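# Eject pipette tip into bin, rehang pipette on rack

## Task

Strip the used tip off the pipette and get it into the waste bin. The tip-ejector button sits next to the plunger. The tip may be released to drop only once at least half of its length is already below the bin's rim; releasing it from higher fails at once. The bin must remain upright. The tip may contact nothing except the pipette and the bin, and any other contact fails at once. Afterwards hang the pipette on its rack again by its finger rest, vertical and at its original hanging height. Everything must stay in place unaided at the end: a result the robot is still holding does not count. Nothing may be knocked or placed off the table.

## Robot and tools

Robot: one six-joint UR-style arm (shoulder pan, shoulder lift, elbow, wrist 1, wrist 2, wrist 3) carrying a single right hand with index, middle, ring and thumb, driven by 16 motors. A wrist camera sits on the hand. A fixed mast on the palm side of the wrist (hand x +0.05 to +0.10, z -0.16 to -0.11, reaching y = +0.06 m) can collide with things.

Frames. Scene frame: origin on the table top under the arm base, +z up, +y to the left when facing +x. Results report the hand point in this frame: end_effector_position in metres, end_effector_quat_wxyz, plus linear (m/s) and angular (rad/s) velocities. The hand point is the pinch spot in front of the palm. Its own axes: +z along straightened fingers toward the tips; +x across the palm away from the thumb; +y out of the palm face (palm surface at y = -0.062 m). Straight fingers hinge at z = -0.017 m and their tips end 0.139 m beyond; bending moves tips toward +y. Only the rubber digit caps grip well.

The row. Every movement call uses rows of 24 numbers, each in [-1, 1], one list for the single arm+hand: dx, dy, dz, rx, ry, rz, then 16 hand goals, then current_limit, then speed. The first six are an offset (not a pose) in the hand point's own axes, measured from the hand point's measured pose when the action began (for a call's first action, the last pose any result reported); every row in an action is relative to that same start, not to the previous row. Scale: 1.0 = 0.6 m for dx..dz and 180 degrees for rx..rz; rx, ry, rz form a single rotation vector. Each step the commanded pose is clipped to within 100 mm and 16 degrees of the measured pose, so big offsets need several actions; arm response trails commands by about 0.17 s.

Hand goals, in this order: index_mcp, index_abd, index_pip, index_dip, middle_mcp, middle_abd, middle_pip, middle_dip, ring_mcp, ring_abd, ring_pip, ring_dip, thumb_cmc, thumb_axl, thumb_mcp, thumb_ipl. Each is an absolute hinge angle scaled linearly between its stops (degrees at +1, at -1; straight value): finger _mcp (-18, +128; +0.75), _abd (-60, +60; +0.00), _pip (-29, +108; +0.58), _dip (-21, +117; +0.70); thumb_cmc (-20, +120; +0.71), thumb_axl (-27, +140; +0.68), thumb_mcp (-69, +109; +0.23), thumb_ipl (-77, +108; +0.17). Going toward -1 bends fingers toward the palm, swings them away from the thumb (_abd), and swings the thumb round in front of the palm (cmc). With thumb_axl straight, thumb_mcp/ipl toward -1 curl toward +z; at thumb_axl -0.40 they curl the way cmc swings. current_limit maps -1..+1 to 0..550 mA (floor 11 mA) for all motors and also caps hinge speed; speed gives set-point rate (speed+1)/2 × 5.9 rad/s. Initial values: current_limit +0.4, speed -0.6; last values persist. A finger squeezes only while its goal lies past the object's surface.

Tools.
- execute_actions(actions): list of actions; each action is up to 15 rows, one row per 1/30 s step, the last row held to fill 15 steps (0.5 s). Empty list just returns state and images.
- move(target, speed, stop_force, blocking): target is one row, offset from the pose in the latest result showing one; straight path lasting 0.5-10 s. speed 0.002-0.5 m/s (default 0.25), turning up to twice that in rad/s. stop_force 9-40 N (not before 0.2 s of scene time): ends the path when the wrist sensor sees that much extra push along the target direction, then backs off 2 steps; unreliable when rotating; omit it when pulling away from a contact. blocking=false returns after 0.5 s; then use wait(0) or stop before other motion; it cannot be combined with stop_force. The result adds a move: line with the ending (done, contact, held, off_target, moving, fault), limits (paced = pose clipped; held = steps blocked) and distance to target.
- wait(seconds 0-10): lets time run holding the last command.
- stop(): brakes a running move.
- zoom_image(camera, region [x0,y0,x1,y1], max 504×504 px) on cam_head_left, cam_head_right, cam_high, cam_low, cam_wrist (all 504×504).
- read_manual(section "licences"): licence text only.
- finished_scene(scene): ends the scene permanently and reports success; the next scene's task comes with it.

Other result lines: Hand target (pose the controller is heading to); pose unreachable (clearance check altered the command); Joint positions; Wrist force and Wrist torque in hand-point axes (offset up to ~4 N, noise ~2.4 N, saturate ~50 N, pointing from surface into arm; may say no reading); per-motor hand_goal, hand_measured, hand_current_ma (positive pushes toward -1), hand_state (moving, goal, blocked, overload); hand_current_limit, hand_speed; MOTOR HOT; fault lines.

Avoid: torque at load limits (shoulder/elbow 130 N m, wrists 24.3 N m, held weight included) or any external force of 150 N triggers a 10 s stop and drops the rest of the call; after a fault or HAND FAULT line the rest of that reply's calls are skipped. The stiff arm faults easily if driven past a firm contact, so approach slowly, ideally with stop_force near minimum speed. A motor at 495 mA or more for 5 s shuts down for 10 s. Arm motors warn at 70 °C and brake at 85 °C. Thinking time runs the simulation with the last command held. Objects may occasionally get nudged by outside pushes.

Each tool is called by a JSON object that holds its "method" and its "body", one argument or row to a line.

## Session

{"method": "execute_actions", "body": {
  "actions": []
}}

Scene clock: 0.00 s.
end_effector_position=(+0.2144, -0.4267, +0.2181) hand_goal=(+0.754, +0.000, +0.576, +0.696, +0.754, +0.000, +0.576, +0.696, +0.754, +0.000, +0.576, +0.696, +0.714, +0.678, +0.226, +0.168) hand_measured=(+0.754, +0.000, +0.576, +0.696, +0.754, +0.000, +0.576, +0.696, +0.754, +0.000, +0.576, +0.696, +0.714, +0.678, +0.226, +0.168) hand_current_ma=(+0, +0, +0, +0, +0, +0, +0, +0, +0, +0, +0, +0, +0, +0, +0, +0) hand_state=(goal, goal, goal, goal, goal, goal, goal, goal, goal, goal, goal, goal, goal, goal, goal, goal) hand_current_limit=0.40 hand_speed=-0.60 end_effector_quat_wxyz=(+0.692, -0.062, -0.718, -0.046) end_effector_velocity=(-0.000, +0.000, -0.000) end_effector_angular_velocity=(+0.001, +0.000, -0.000)
Joint positions: [-1.069 -0.696  1.179 -0.547 -2.517 -1.604]
Joint velocities: [-0.     0.001  0.    -0.     0.    -0.001]
Wrist force (N, on the end effector, along its own x y z axes, offset not removed): no reading
Wrist torque (N m, same axes, about the end effector's origin, offset not removed): no reading
Hand target: +0.214, -0.427, +0.218; +0.692, -0.062, -0.718, -0.046

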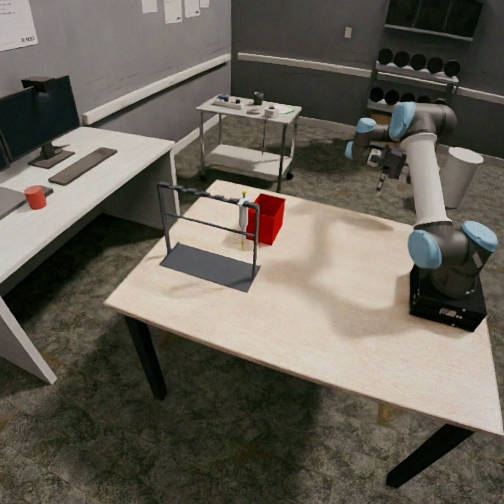

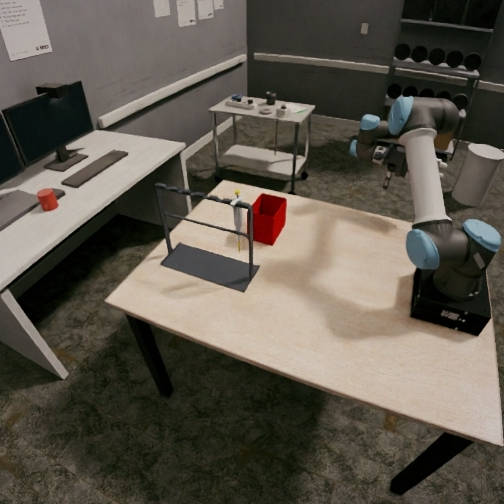

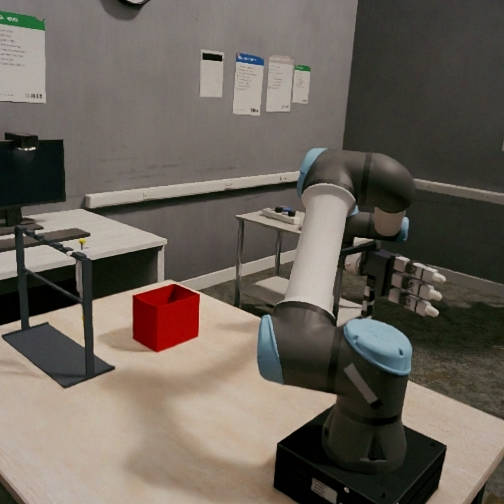

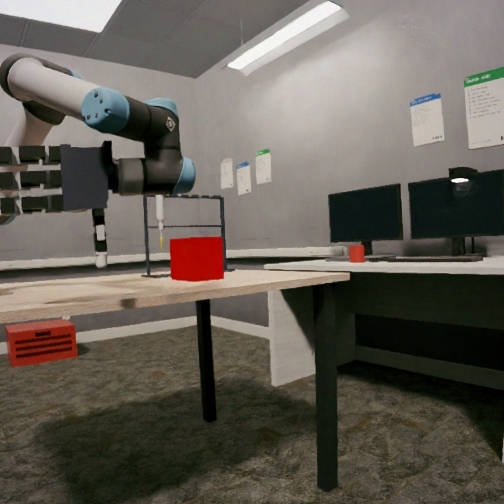

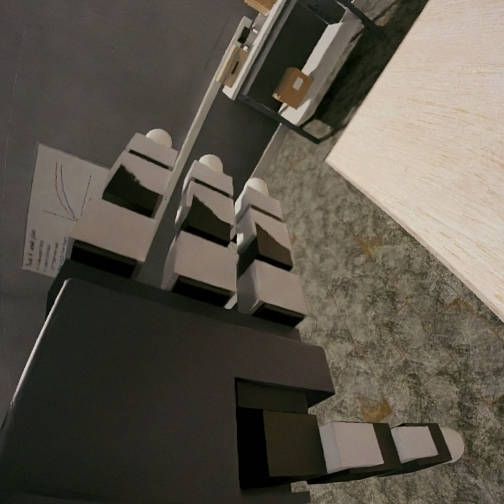

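{"method": "zoom_image", "body": {
  "camera": "cam_head_left",
  "region": [150, 170, 300, 300]
}}

{"method": "zoom_image", "body": {
  "camera": "cam_low",
  "region": [130, 170, 250, 290]
}}

{"method": "zoom_image", "body": {
  "camera": "cam_high",
  "region": [0, 210, 210, 400]
}}

{"method": "zoom_image", "body": {
  "camera": "cam_head_right",
  "region": [200, 175, 290, 265]
}}

Region (150, 170, 300, 300) of cam_head_left's 504x504 image, scaled by 3.360, with more detail than that image has; it fills the top 437 rows of this view, and the rest is white.

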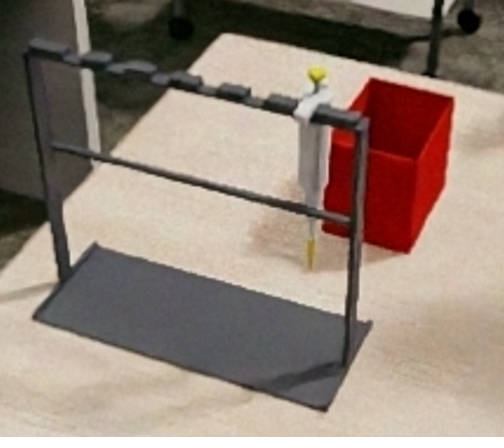

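Region (130, 170, 250, 290) of cam_low's 504x504 image, scaled by 4.200, with more detail than that image has.

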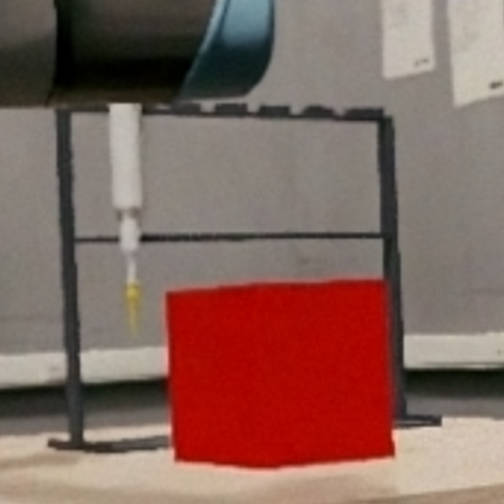

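Region (0, 210, 210, 400) of cam_high's 504x504 image, scaled by 2.400, with more detail than that image has; it fills the top 456 rows of this view, and the rest is white.

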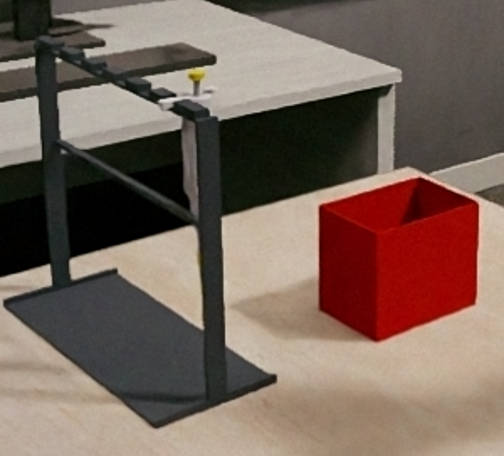

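Region (200, 175, 290, 265) of cam_head_right's 504x504 image, scaled by 5.600, with more detail than that image has.

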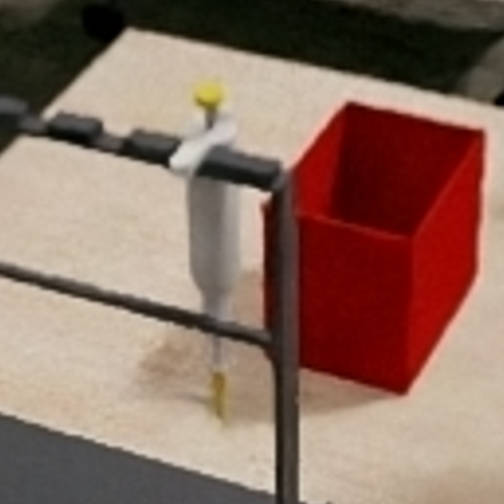

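{"method": "move", "body": {
  "target": [0.2,0,0,0,0,0.5,0.754,0,0.576,0.696,0.754,0,0.576,0.696,0.754,0,0.576,0.696,0.714,0.678,0.226,0.168,0.4,-0.6],
  "speed": 0.4
}}

{"method": "move", "body": {
  "target": [0,0,0,0,0,0.5,0.754,0,0.576,0.696,0.754,0,0.576,0.696,0.754,0,0.576,0.696,0.714,0.678,0.226,0.168,0.4,-0.6],
  "speed": 0.4
}}

Scene clock: 18.57 s.
end_effector_position=(+0.2101, -0.4239, +0.3382) hand_goal=(+0.754, +0.000, +0.576, +0.696, +0.754, +0.000, +0.576, +0.696, +0.754, +0.000, +0.576, +0.696, +0.714, +0.678, +0.226, +0.168) hand_measured=(+0.744, +0.002, +0.576, +0.696, +0.744, +0.002, +0.576, +0.696, +0.742, +0.004, +0.576, +0.696, +0.704, +0.678, +0.226, +0.168) hand_current_ma=(-58, +13, -3, +0, -53, +13, -3, +0, -59, +15, -3, +0, -51, -5, -1, -2) hand_state=(goal, goal, goal, goal, goal, goal, goal, goal, goal, goal, goal, goal, goal, goal, goal, goal) hand_current_limit=0.40 hand_speed=-0.60 end_effector_quat_wxyz=(+0.522, -0.551, -0.464, +0.457) end_effector_velocity=(-0.000, +0.000, +0.001) end_effector_angular_velocity=(-0.009, +0.003, -0.001)
Joint positions: [-0.969 -1.038  1.283 -0.302 -2.417 -0.024]
Joint velocities: [ 0.001 -0.001  0.     0.002  0.001  0.011]
Wrist force (N, on the end effector, along its own x y z axes, offset not removed): [4.8 4.4 -3.9]
Wrist torque (N m, same axes, about the end effector's origin, offset not removed): [0.81 -0.60 0.34]
Hand target: +0.210, -0.424, +0.338; +0.522, -0.551, -0.464, +0.457
Off the commanded pose: 0.000 m, 0 deg.
move: done
camera_calibration (this result's frames):
cam_wrist: T_world_to_cam=[[-0.00667399, -0.874152, -0.485607, -0.179193], [0.603845, -0.390605, 0.694837, -0.566779], [-0.797074, -0.288594, 0.530459, -0.00956746], [0, 0, 0, 1]] pos_world=[0.333425, -0.380789, 0.311877]

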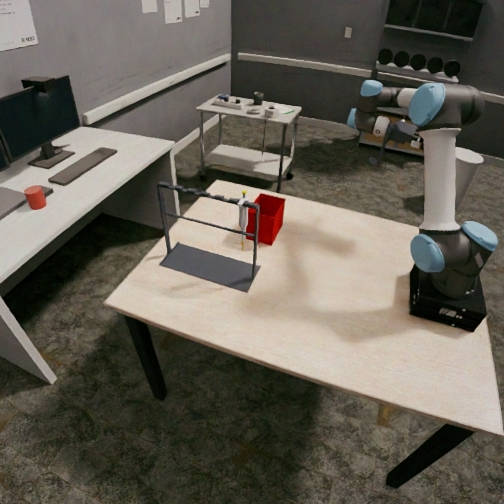

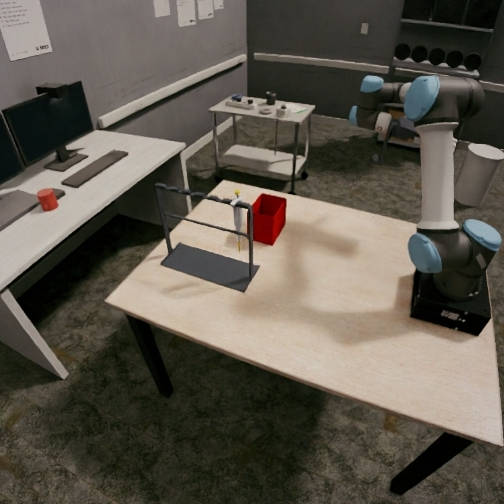

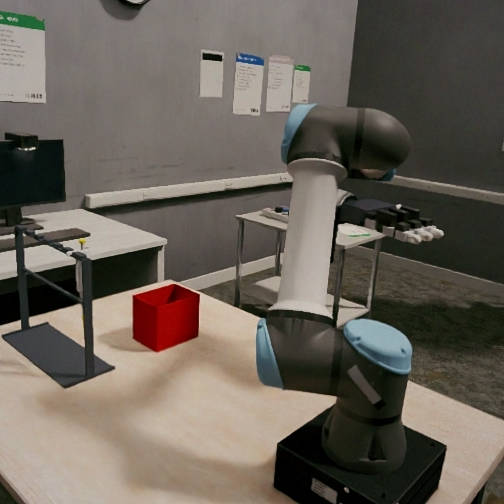

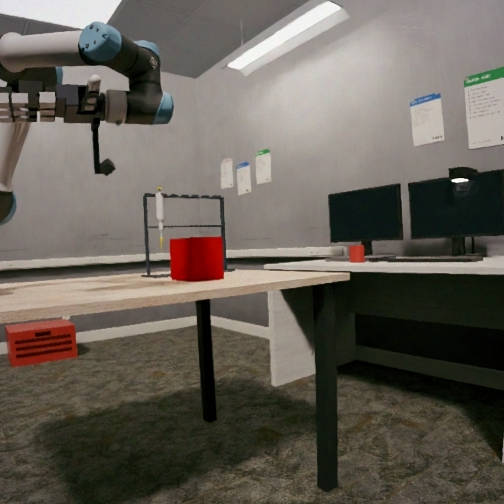

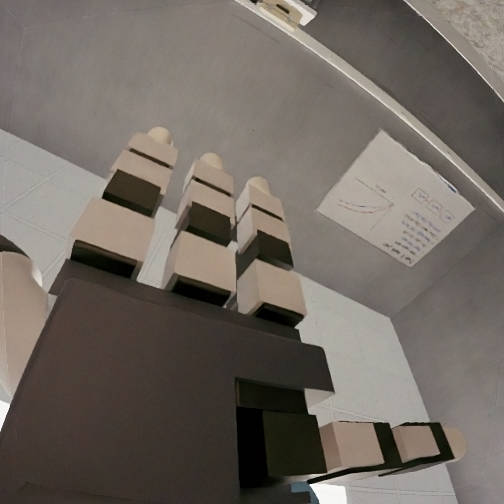

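Scene clock: 20.90 s.
end_effector_position=(+0.2101, -0.4232, +0.3383) hand_goal=(+0.754, +0.000, +0.576, +0.696, +0.754, +0.000, +0.576, +0.696, +0.754, +0.000, +0.576, +0.696, +0.714, +0.678, +0.226, +0.168) hand_measured=(+0.742, +0.000, +0.576, +0.696, +0.744, +0.000, +0.576, +0.696, +0.742, +0.000, +0.576, +0.696, +0.704, +0.678, +0.226, +0.168) hand_current_ma=(-61, +1, -4, +0, -57, +0, -4, +0, -67, +1, -5, +0, -51, -5, -2, -2) hand_state=(goal, goal, goal, goal, goal, goal, goal, goal, goal, goal, goal, goal, goal, goal, goal, goal) hand_current_limit=0.40 hand_speed=-0.60 end_effector_quat_wxyz=(-0.430, +0.627, +0.358, -0.542) end_effector_velocity=(+0.000, -0.000, -0.001) end_effector_angular_velocity=(+0.001, -0.000, +0.000)
Joint positions: [-0.936 -1.07   1.368 -0.359 -2.384  0.337]
Joint velocities: [ 0.     0.001 -0.    -0.001  0.    -0.001]
Wrist force (N, on the end effector, along its own x y z axes, offset not removed): [1.9 -1.7 0.2]
Wrist torque (N m, same axes, about the end effector's origin, offset not removed): [-0.34 -0.38 0.21]
Hand target: +0.210, -0.423, +0.338; -0.430, +0.627, +0.358, -0.542
Off the commanded pose: 0.001 m, 69 deg; orientation clipped at the last step of the last action.
move: held; limits=paced,held; held on 50 of 70 steps, including the last
pose unreachable: on one or more control steps of this call, first in action 0 (counted from 0), an arm could not follow its commanded pose, so it was not sent that pose on those steps. On the call's last step it was still not sent that pose. It may still have moved: this result reports where it is.
cause: the commanded pose would bring two parts of the arm too close to each other (joints 4 (wrist 1) to 6 (wrist 3) lie between them).
camera_calibration (this result's frames):
cam_wrist: T_world_to_cam=[[-0.0373412, -0.988565, -0.1461, -0.335378], [0.636961, -0.136198, 0.758769, -0.487559], [-0.769991, -0.0647266, 0.634764, 0.0443863], [0, 0, 0, 1]] pos_world=[0.33221, -0.395074, 0.292771]

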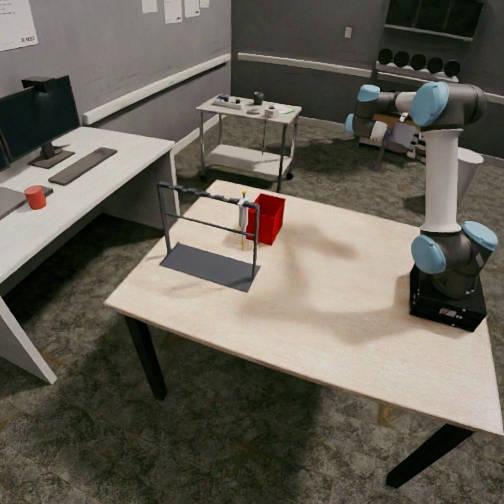

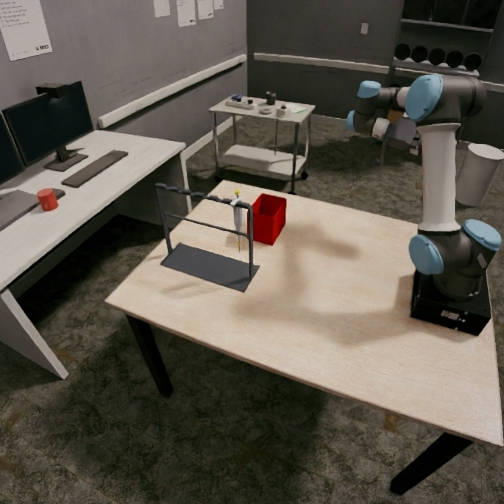

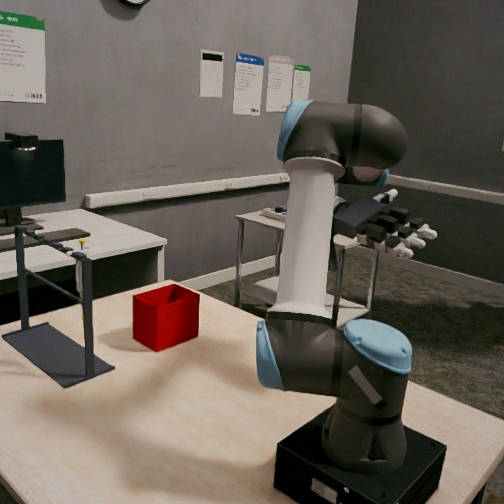

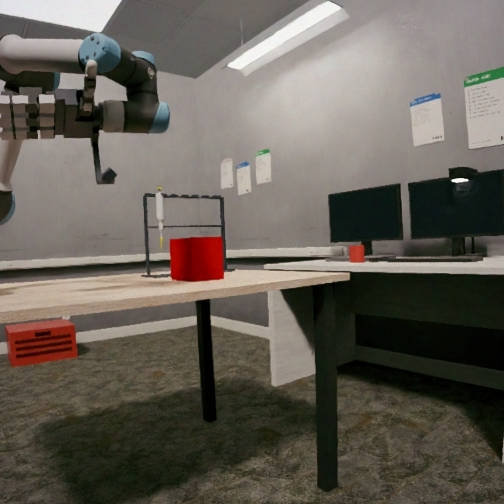

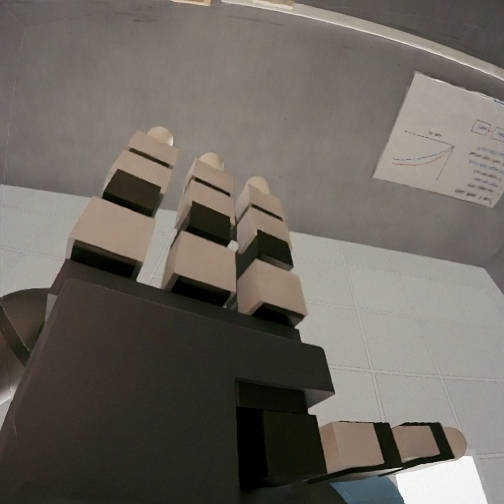

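{"method": "move", "body": {
  "target": [0,0,0,0,0,-0.617,0.754,0,0.576,0.696,0.754,0,0.576,0.696,0.754,0,0.576,0.696,0.714,0.678,0.226,0.168,0.4,-0.6],
  "speed": 0.4
}}

{"method": "move", "body": {
  "target": [0,0.3,-0.3,0,-0.5,0,0.754,0,0.576,0.696,0.754,0,0.576,0.696,0.754,0,0.576,0.696,0.714,0.678,0.226,0.168,0.4,-0.6],
  "speed": 0.4
}}

{"method": "move", "body": {
  "target": [-0.1,0.3,0,0,-0.5,0,0.754,0,0.576,0.696,0.754,0,0.576,0.696,0.754,0,0.576,0.696,0.714,0.678,0.226,0.168,0.4,-0.6],
  "speed": 0.4
}}

Scene clock: 32.97 s.
end_effector_position=(+0.2100, -0.4234, +0.3385) hand_goal=(+0.754, +0.000, +0.576, +0.696, +0.754, +0.000, +0.576, +0.696, +0.754, +0.000, +0.576, +0.696, +0.714, +0.678, +0.226, +0.168) hand_measured=(+0.742, +0.002, +0.576, +0.696, +0.744, +0.002, +0.576, +0.696, +0.742, +0.002, +0.576, +0.696, +0.704, +0.678, +0.226, +0.168) hand_current_ma=(-61, +9, -4, +0, -57, +9, -4, +0, -67, +10, -5, +0, -52, -5, -2, -2) hand_state=(goal, goal, goal, goal, goal, goal, goal, goal, goal, goal, goal, goal, goal, goal, goal, goal) hand_current_limit=0.40 hand_speed=-0.60 end_effector_quat_wxyz=(+0.699, -0.217, -0.669, +0.130) end_effector_velocity=(-0.000, -0.000, +0.000) end_effector_angular_velocity=(+0.186, -0.024, -0.005)
Joint positions: [-1.045 -0.856  1.075 -0.197 -2.517 -1.055]
Joint velocities: [-0.012  0.028 -0.017 -0.01  -0.009 -0.187]
Wrist force (N, on the end effector, along its own x y z axes, offset not removed): [3.6 -0.9 -2.6]
Wrist torque (N m, same axes, about the end effector's origin, offset not removed): [0.02 -0.59 0.18]
Hand target: +0.210, -0.423, +0.339; +0.701, -0.210, -0.671, +0.123
Off the commanded pose: 0.000 m, 28 deg; orientation clipped at the last step of the last action.
move: moving (no rest 5 s after the path's end); limits=paced
camera_calibration (this result's frames):
cam_wrist: T_world_to_cam=[[0.0988484, 0.0232167, -0.994832, 0.351515], [0.582881, -0.811622, 0.0389751, -0.518546], [-0.806523, -0.583721, -0.0937602, 0.0786924], [0, 0, 0, 1]] pos_world=[0.330971, -0.38309, 0.377287]

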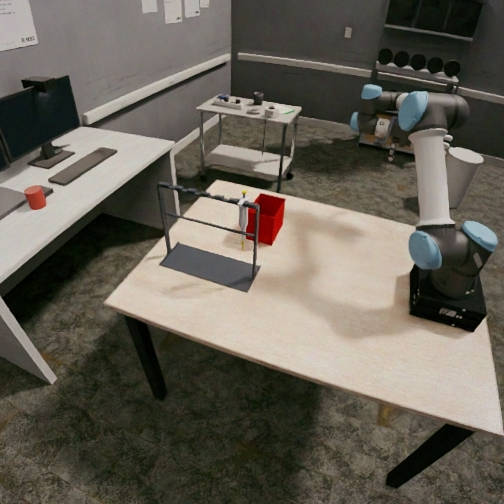

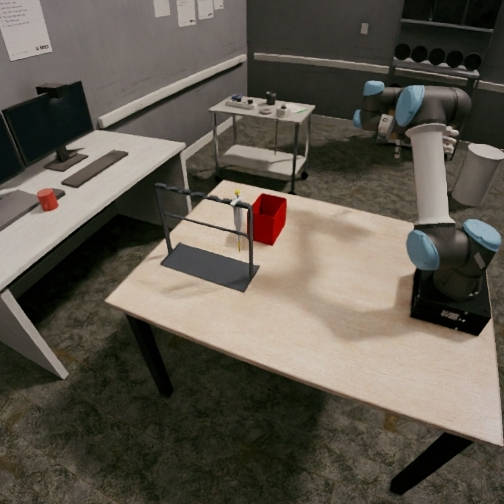

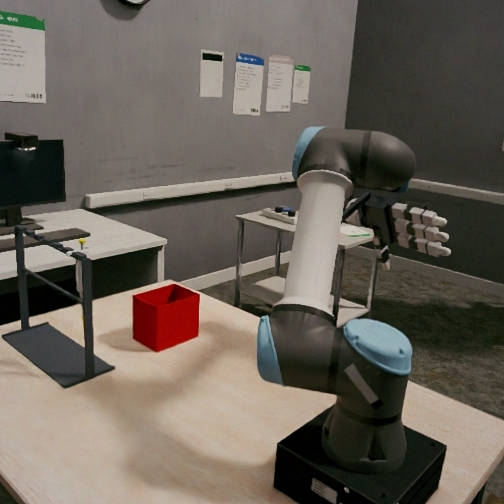

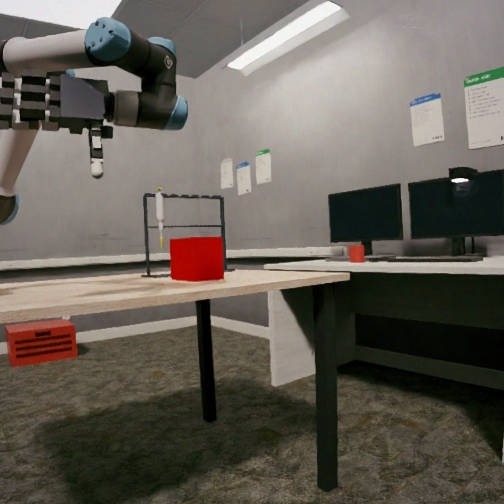

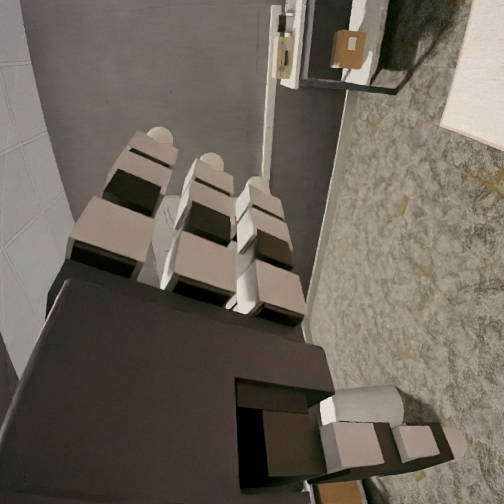

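Scene clock: 40.10 s.
end_effector_position=(+0.4054, -0.2912, +0.2525) hand_goal=(+0.754, +0.000, +0.576, +0.696, +0.754, +0.000, +0.576, +0.696, +0.754, +0.000, +0.576, +0.696, +0.714, +0.678, +0.226, +0.168) hand_measured=(+0.742, +0.002, +0.576, +0.696, +0.744, +0.002, +0.576, +0.696, +0.742, +0.002, +0.576, +0.696, +0.704, +0.678, +0.224, +0.168) hand_current_ma=(-61, +9, -4, +0, -57, +9, -4, +0, -67, +10, -5, +0, -52, -5, -14, -2) hand_state=(goal, goal, goal, goal, goal, goal, goal, goal, goal, goal, goal, goal, goal, goal, goal, goal) hand_current_limit=0.40 hand_speed=-0.60 end_effector_quat_wxyz=(-0.286, +0.133, +0.919, -0.236) end_effector_velocity=(+0.002, +0.002, -0.001) end_effector_angular_velocity=(-0.008, -0.121, +0.063)
Joint positions: [-0.69  -1.294  1.739 -1.738 -2.288 -1.899]
Joint velocities: [-0.016 -0.066  0.103 -0.217  0.049 -0.127]
Wrist force (N, on the end effector, along its own x y z axes, offset not removed): [-0.7 2.2 -2.0]
Wrist torque (N m, same axes, about the end effector's origin, offset not removed): [0.41 0.21 -0.10]
Hand target: +0.406, -0.291, +0.252; -0.278, +0.132, +0.922, -0.237
Off the commanded pose: 0.004 m, 32 deg; orientation clipped at the last step of the last action.
move: moving (no rest 5 s after the path's end); limits=paced
camera_calibration (this result's frames):
cam_wrist: T_world_to_cam=[[0.804228, 0.14522, -0.576306, -0.112505], [0.574593, -0.437751, 0.691532, -0.574397], [-0.151854, -0.887291, -0.435494, 0.0379022], [0, 0, 0, 1]] pos_world=[0.42628, -0.201475, 0.348883]

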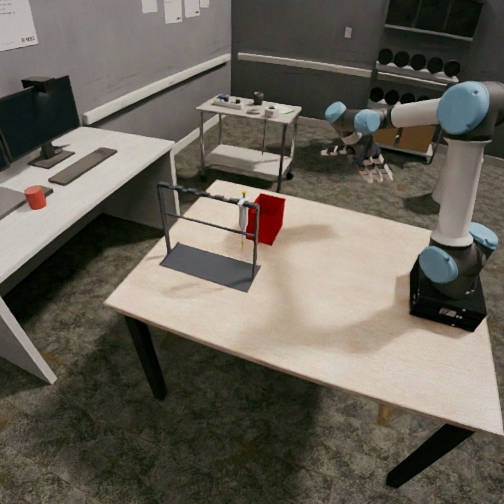

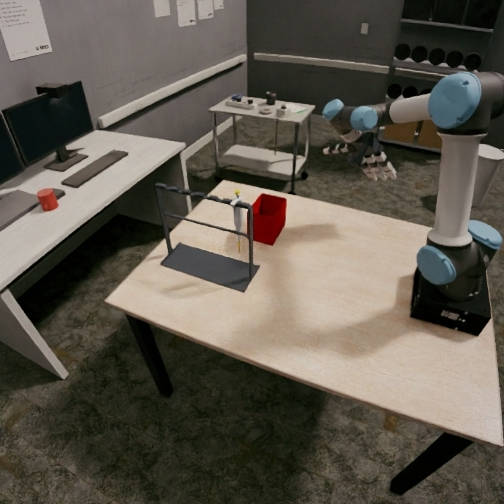

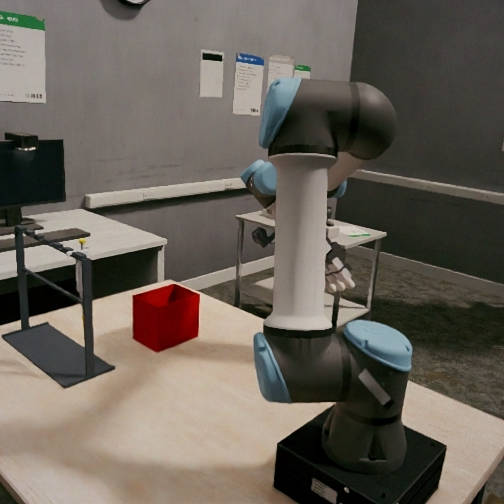

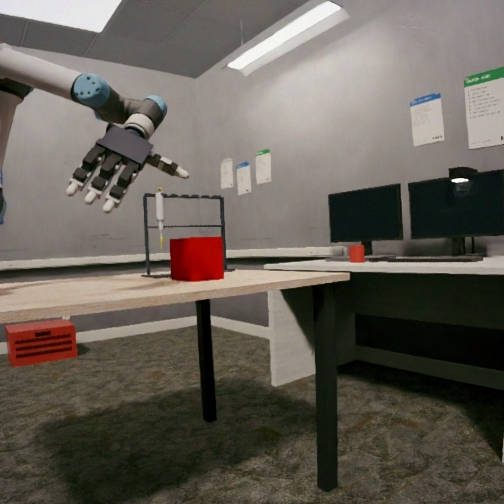

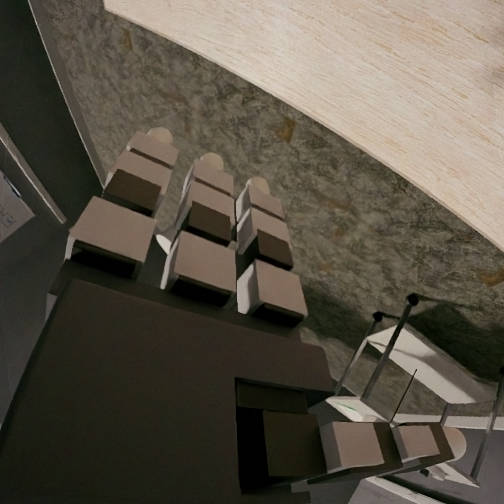

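Scene clock: 42.70 s.
end_effector_position=(+0.4731, -0.1604, +0.1327) hand_goal=(+0.754, +0.000, +0.576, +0.696, +0.754, +0.000, +0.576, +0.696, +0.754, +0.000, +0.576, +0.696, +0.714, +0.678, +0.226, +0.168) hand_measured=(+0.742, -0.002, +0.576, +0.696, +0.744, -0.002, +0.576, +0.696, +0.742, -0.002, +0.576, +0.696, +0.704, +0.678, +0.224, +0.168) hand_current_ma=(-61, -5, -4, +0, -57, -5, -4, +0, -67, -5, -5, +0, -52, -5, -19, -2) hand_state=(goal, goal, goal, goal, goal, goal, goal, goal, goal, goal, goal, goal, goal, goal, goal, goal) hand_current_limit=0.40 hand_speed=-0.60 end_effector_quat_wxyz=(+0.448, -0.073, +0.852, -0.260) end_effector_velocity=(+0.000, -0.001, -0.000) end_effector_angular_velocity=(-0.002, -0.009, -0.000)
Joint positions: [-0.942 -0.807  2.552 -4.34  -1.106 -2.448]
Joint velocities: [-0.003  0.011 -0.002 -0.017  0.006  0.004]
Wrist force (N, on the end effector, along its own x y z axes, offset not removed): [3.8 3.3 3.7]
Wrist torque (N m, same axes, about the end effector's origin, offset not removed): [0.19 -0.71 0.33]
Hand target: +0.473, -0.160, +0.133; +0.448, -0.072, +0.852, -0.260
Off the commanded pose: 0.000 m, 0 deg.
move: done
camera_calibration (this result's frames):
cam_wrist: T_world_to_cam=[[0.47319, 0.778177, 0.412955, -0.128193], [-0.438737, -0.198325, 0.876457, 0.0200781], [0.763938, -0.595909, 0.247569, -0.365151], [0, 0, 0, 1]] pos_world=[0.348422, -0.113858, 0.125741]

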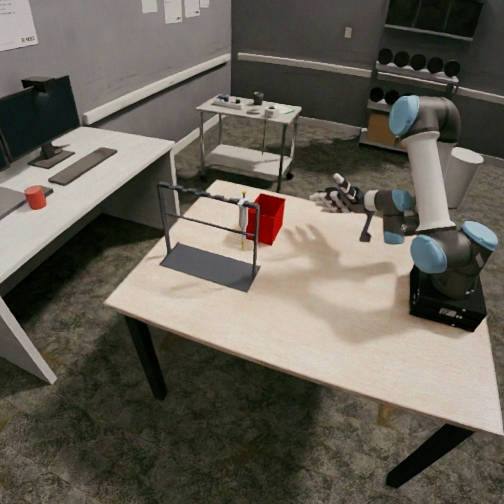

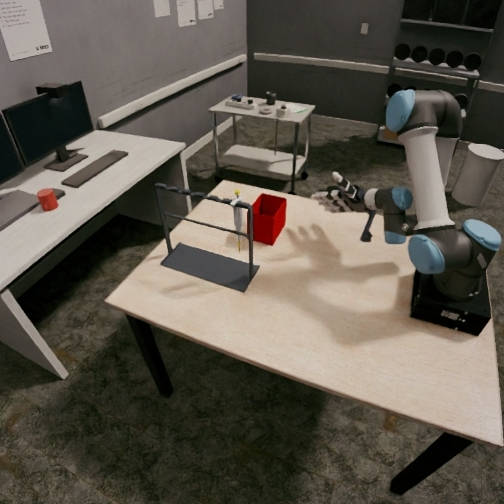

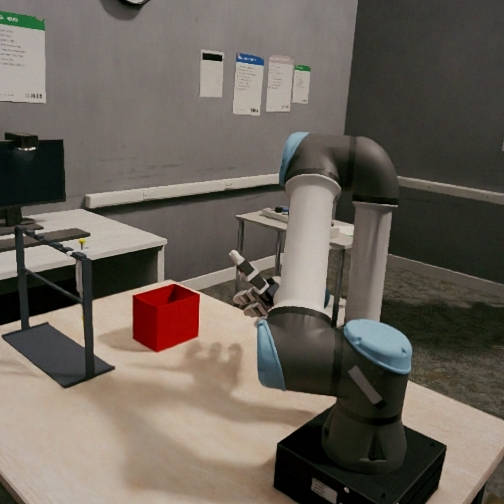

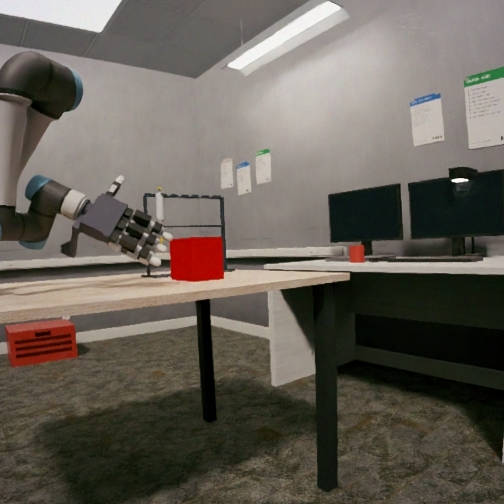

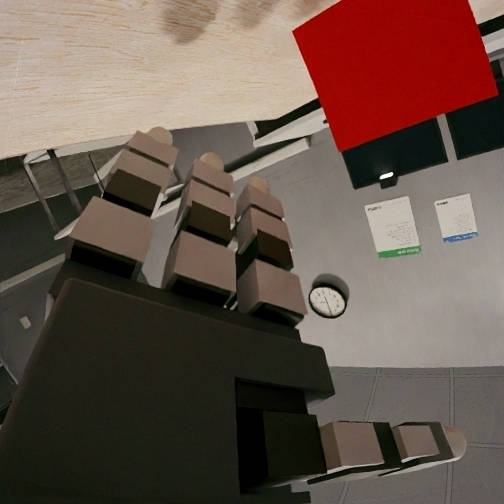

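{"method": "move", "body": {
  "target": [-0.336,0.126,-0.104,-0.086,-0.187,0.154,0.754,0,0.576,0.696,0.754,0,0.576,0.696,0.754,0,0.576,0.696,0.714,0.678,0.226,0.168,0.4,-0.6],
  "speed": 0.2
}}

Scene clock: 49.00 s.
end_effector_position=(+0.5499, -0.0001, +0.2692) hand_goal=(+0.754, +0.000, +0.576, +0.696, +0.754, +0.000, +0.576, +0.696, +0.754, +0.000, +0.576, +0.696, +0.714, +0.678, +0.226, +0.168) hand_measured=(+0.750, -0.002, +0.576, +0.696, +0.752, -0.002, +0.576, +0.696, +0.750, -0.004, +0.576, +0.696, +0.712, +0.678, +0.224, +0.168) hand_current_ma=(-16, -12, -4, +0, -15, -12, -4, +0, -17, -13, -5, +0, -13, -5, -15, -2) hand_state=(goal, goal, goal, goal, goal, goal, goal, goal, goal, goal, goal, goal, goal, goal, goal, goal) hand_current_limit=0.40 hand_speed=-0.60 end_effector_quat_wxyz=(+0.707, +0.000, +0.707, -0.001) end_effector_velocity=(+0.001, +0.001, +0.001) end_effector_angular_velocity=(+0.004, -0.005, -0.000)
Joint positions: [-0.643 -0.716  2.331 -4.755 -0.9   -1.572]
Joint velocities: [ 0.004  0.002 -0.004 -0.004 -0.004  0.007]
Wrist force (N, on the end effector, along its own x y z axes, offset not removed): [1.3 0.7 -0.6]
Wrist torque (N m, same axes, about the end effector's origin, offset not removed): [0.19 -0.23 0.17]
Hand target: +0.550, -0.000, +0.269; +0.707, +0.001, +0.707, -0.001
Off the commanded pose: 0.000 m, 0 deg.
move: done
camera_calibration (this result's frames):
cam_wrist: T_world_to_cam=[[-0.105171, 0.507244, 0.855361, -0.146714], [-0.683562, -0.66159, 0.308287, 0.253465], [0.722275, -0.55227, 0.416313, -0.384603], [0, 0, 0, 1]] pos_world=[0.435619, 0.0297053, 0.207468]

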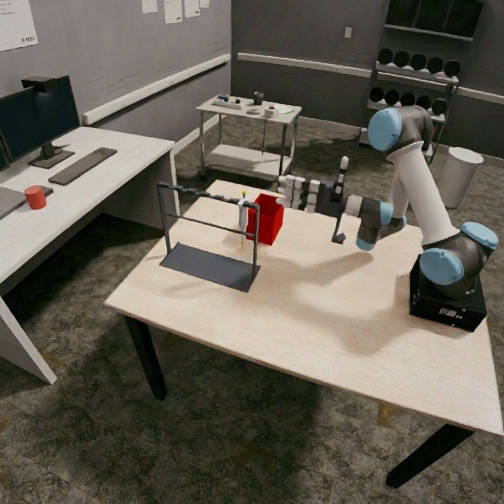

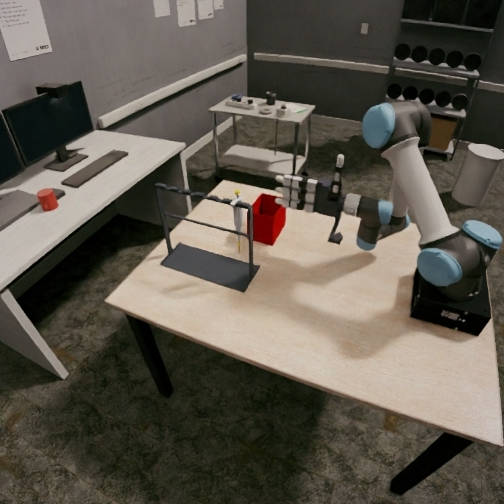

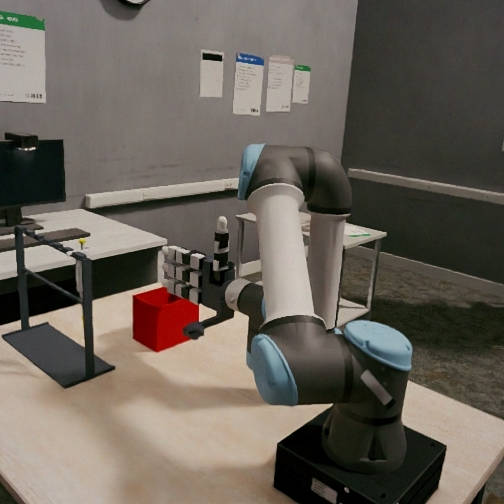

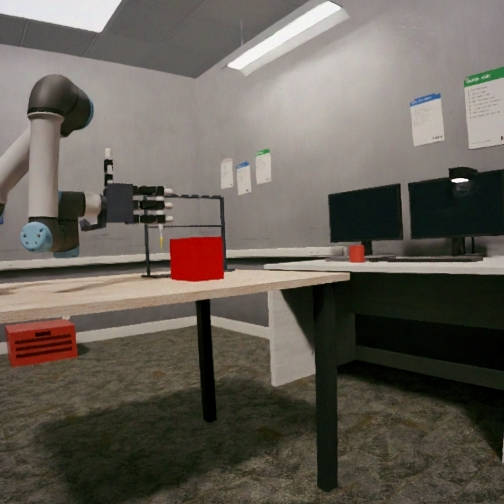

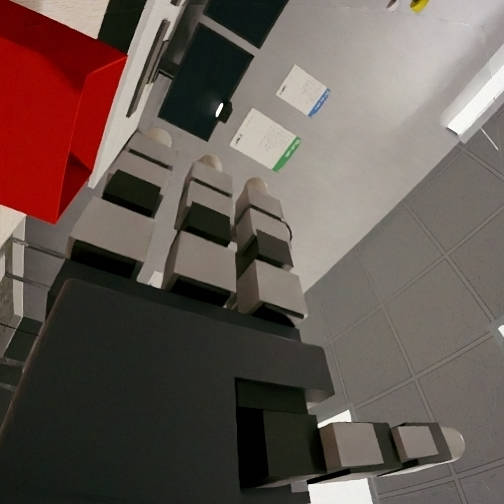

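{"method": "move", "body": {
  "target": [0.02,0.15,0.19,0,0,0,0.754,0,0.576,0.696,0.754,0,0.576,0.696,0.754,0,0.576,0.696,0.714,0.678,0.226,0.168,0.4,-0.6],
  "speed": 0.2
}}

{"method": "zoom_image", "body": {
  "camera": "cam_head_left",
  "region": [200, 140, 340, 280]
}}

{"method": "zoom_image", "body": {
  "camera": "cam_high",
  "region": [40, 190, 240, 390]
}}

Scene clock: 54.70 s.
end_effector_position=(+0.6640, +0.0898, +0.2570) hand_goal=(+0.754, +0.000, +0.576, +0.696, +0.754, +0.000, +0.576, +0.696, +0.754, +0.000, +0.576, +0.696, +0.714, +0.678, +0.226, +0.168) hand_measured=(+0.752, -0.002, +0.576, +0.696, +0.752, -0.002, +0.576, +0.696, +0.752, -0.004, +0.576, +0.696, +0.712, +0.678, +0.224, +0.168) hand_current_ma=(-11, -12, -4, +0, -10, -12, -4, +0, -11, -14, -5, +0, -9, -5, -12, -2) hand_state=(goal, goal, goal, goal, goal, goal, goal, goal, goal, goal, goal, goal, goal, goal, goal, goal) hand_current_limit=0.40 hand_speed=-0.60 end_effector_quat_wxyz=(+0.707, +0.000, +0.707, -0.001) end_effector_velocity=(+0.002, +0.001, -0.000) end_effector_angular_velocity=(+0.001, -0.000, -0.000)
Joint positions: [-0.27  -0.657  2.031 -4.514 -1.272 -1.572]
Joint velocities: [ 0.003  0.001 -0.005  0.003 -0.003  0.001]
Wrist force (N, on the end effector, along its own x y z axes, offset not removed): [2.4 1.4 -3.0]
Wrist torque (N m, same axes, about the end effector's origin, offset not removed): [0.57 -0.46 0.02]
Hand target: +0.664, +0.090, +0.257; +0.707, +0.000, +0.707, -0.001
Off the commanded pose: 0.000 m, 0 deg.
move: done
camera_calibration (this result's frames):
cam_wrist: T_world_to_cam=[[-0.105057, 0.50744, 0.855259, -0.169891], [-0.6835, -0.661536, 0.308542, 0.394582], [0.722351, -0.552155, 0.416334, -0.412324], [0, 0, 0, 1]] pos_world=[0.549691, 0.119572, 0.19522]

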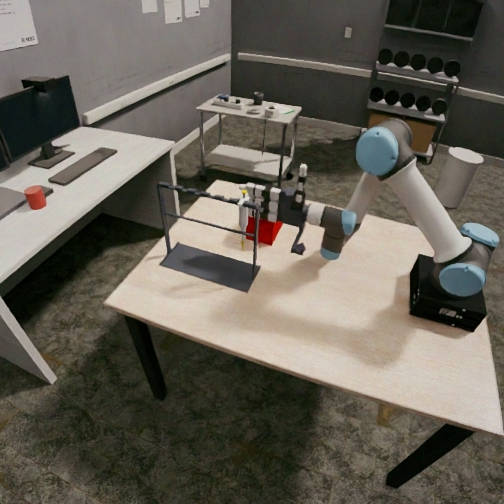

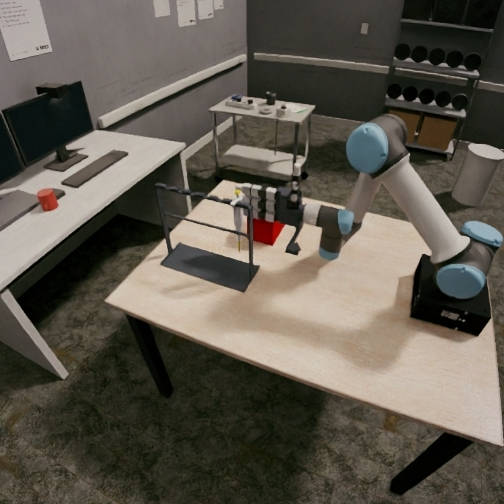

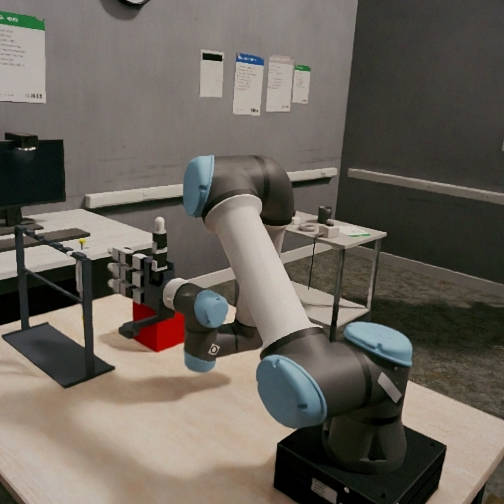

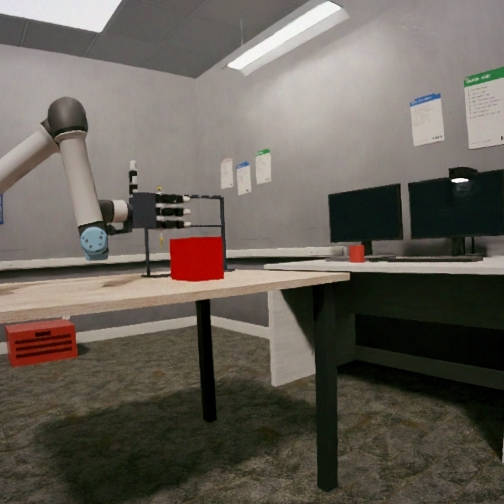

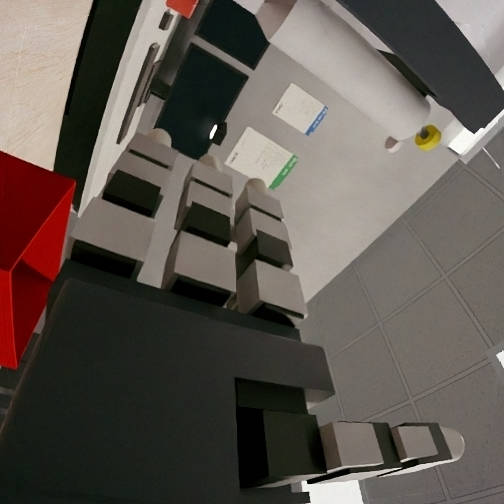

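Region (200, 140, 340, 280) of cam_head_left's 504x504 image, scaled by 3.600, with more detail than that image has.

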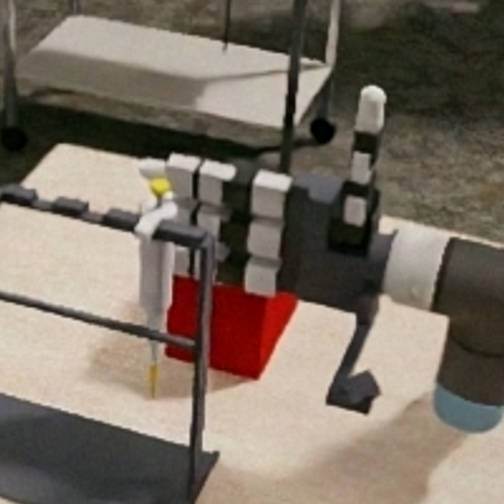

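Region (40, 190, 240, 390) of cam_high's 504x504 image, scaled by 2.520, with more detail than that image has.

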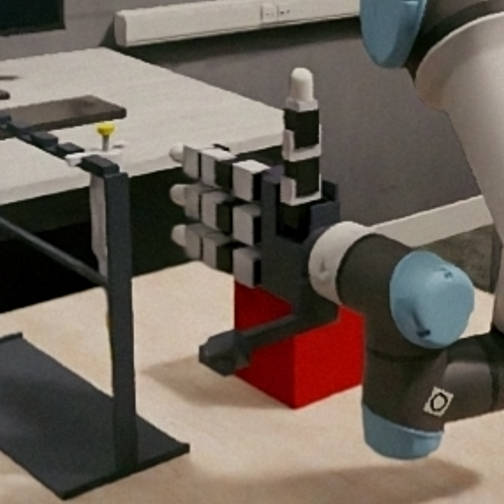

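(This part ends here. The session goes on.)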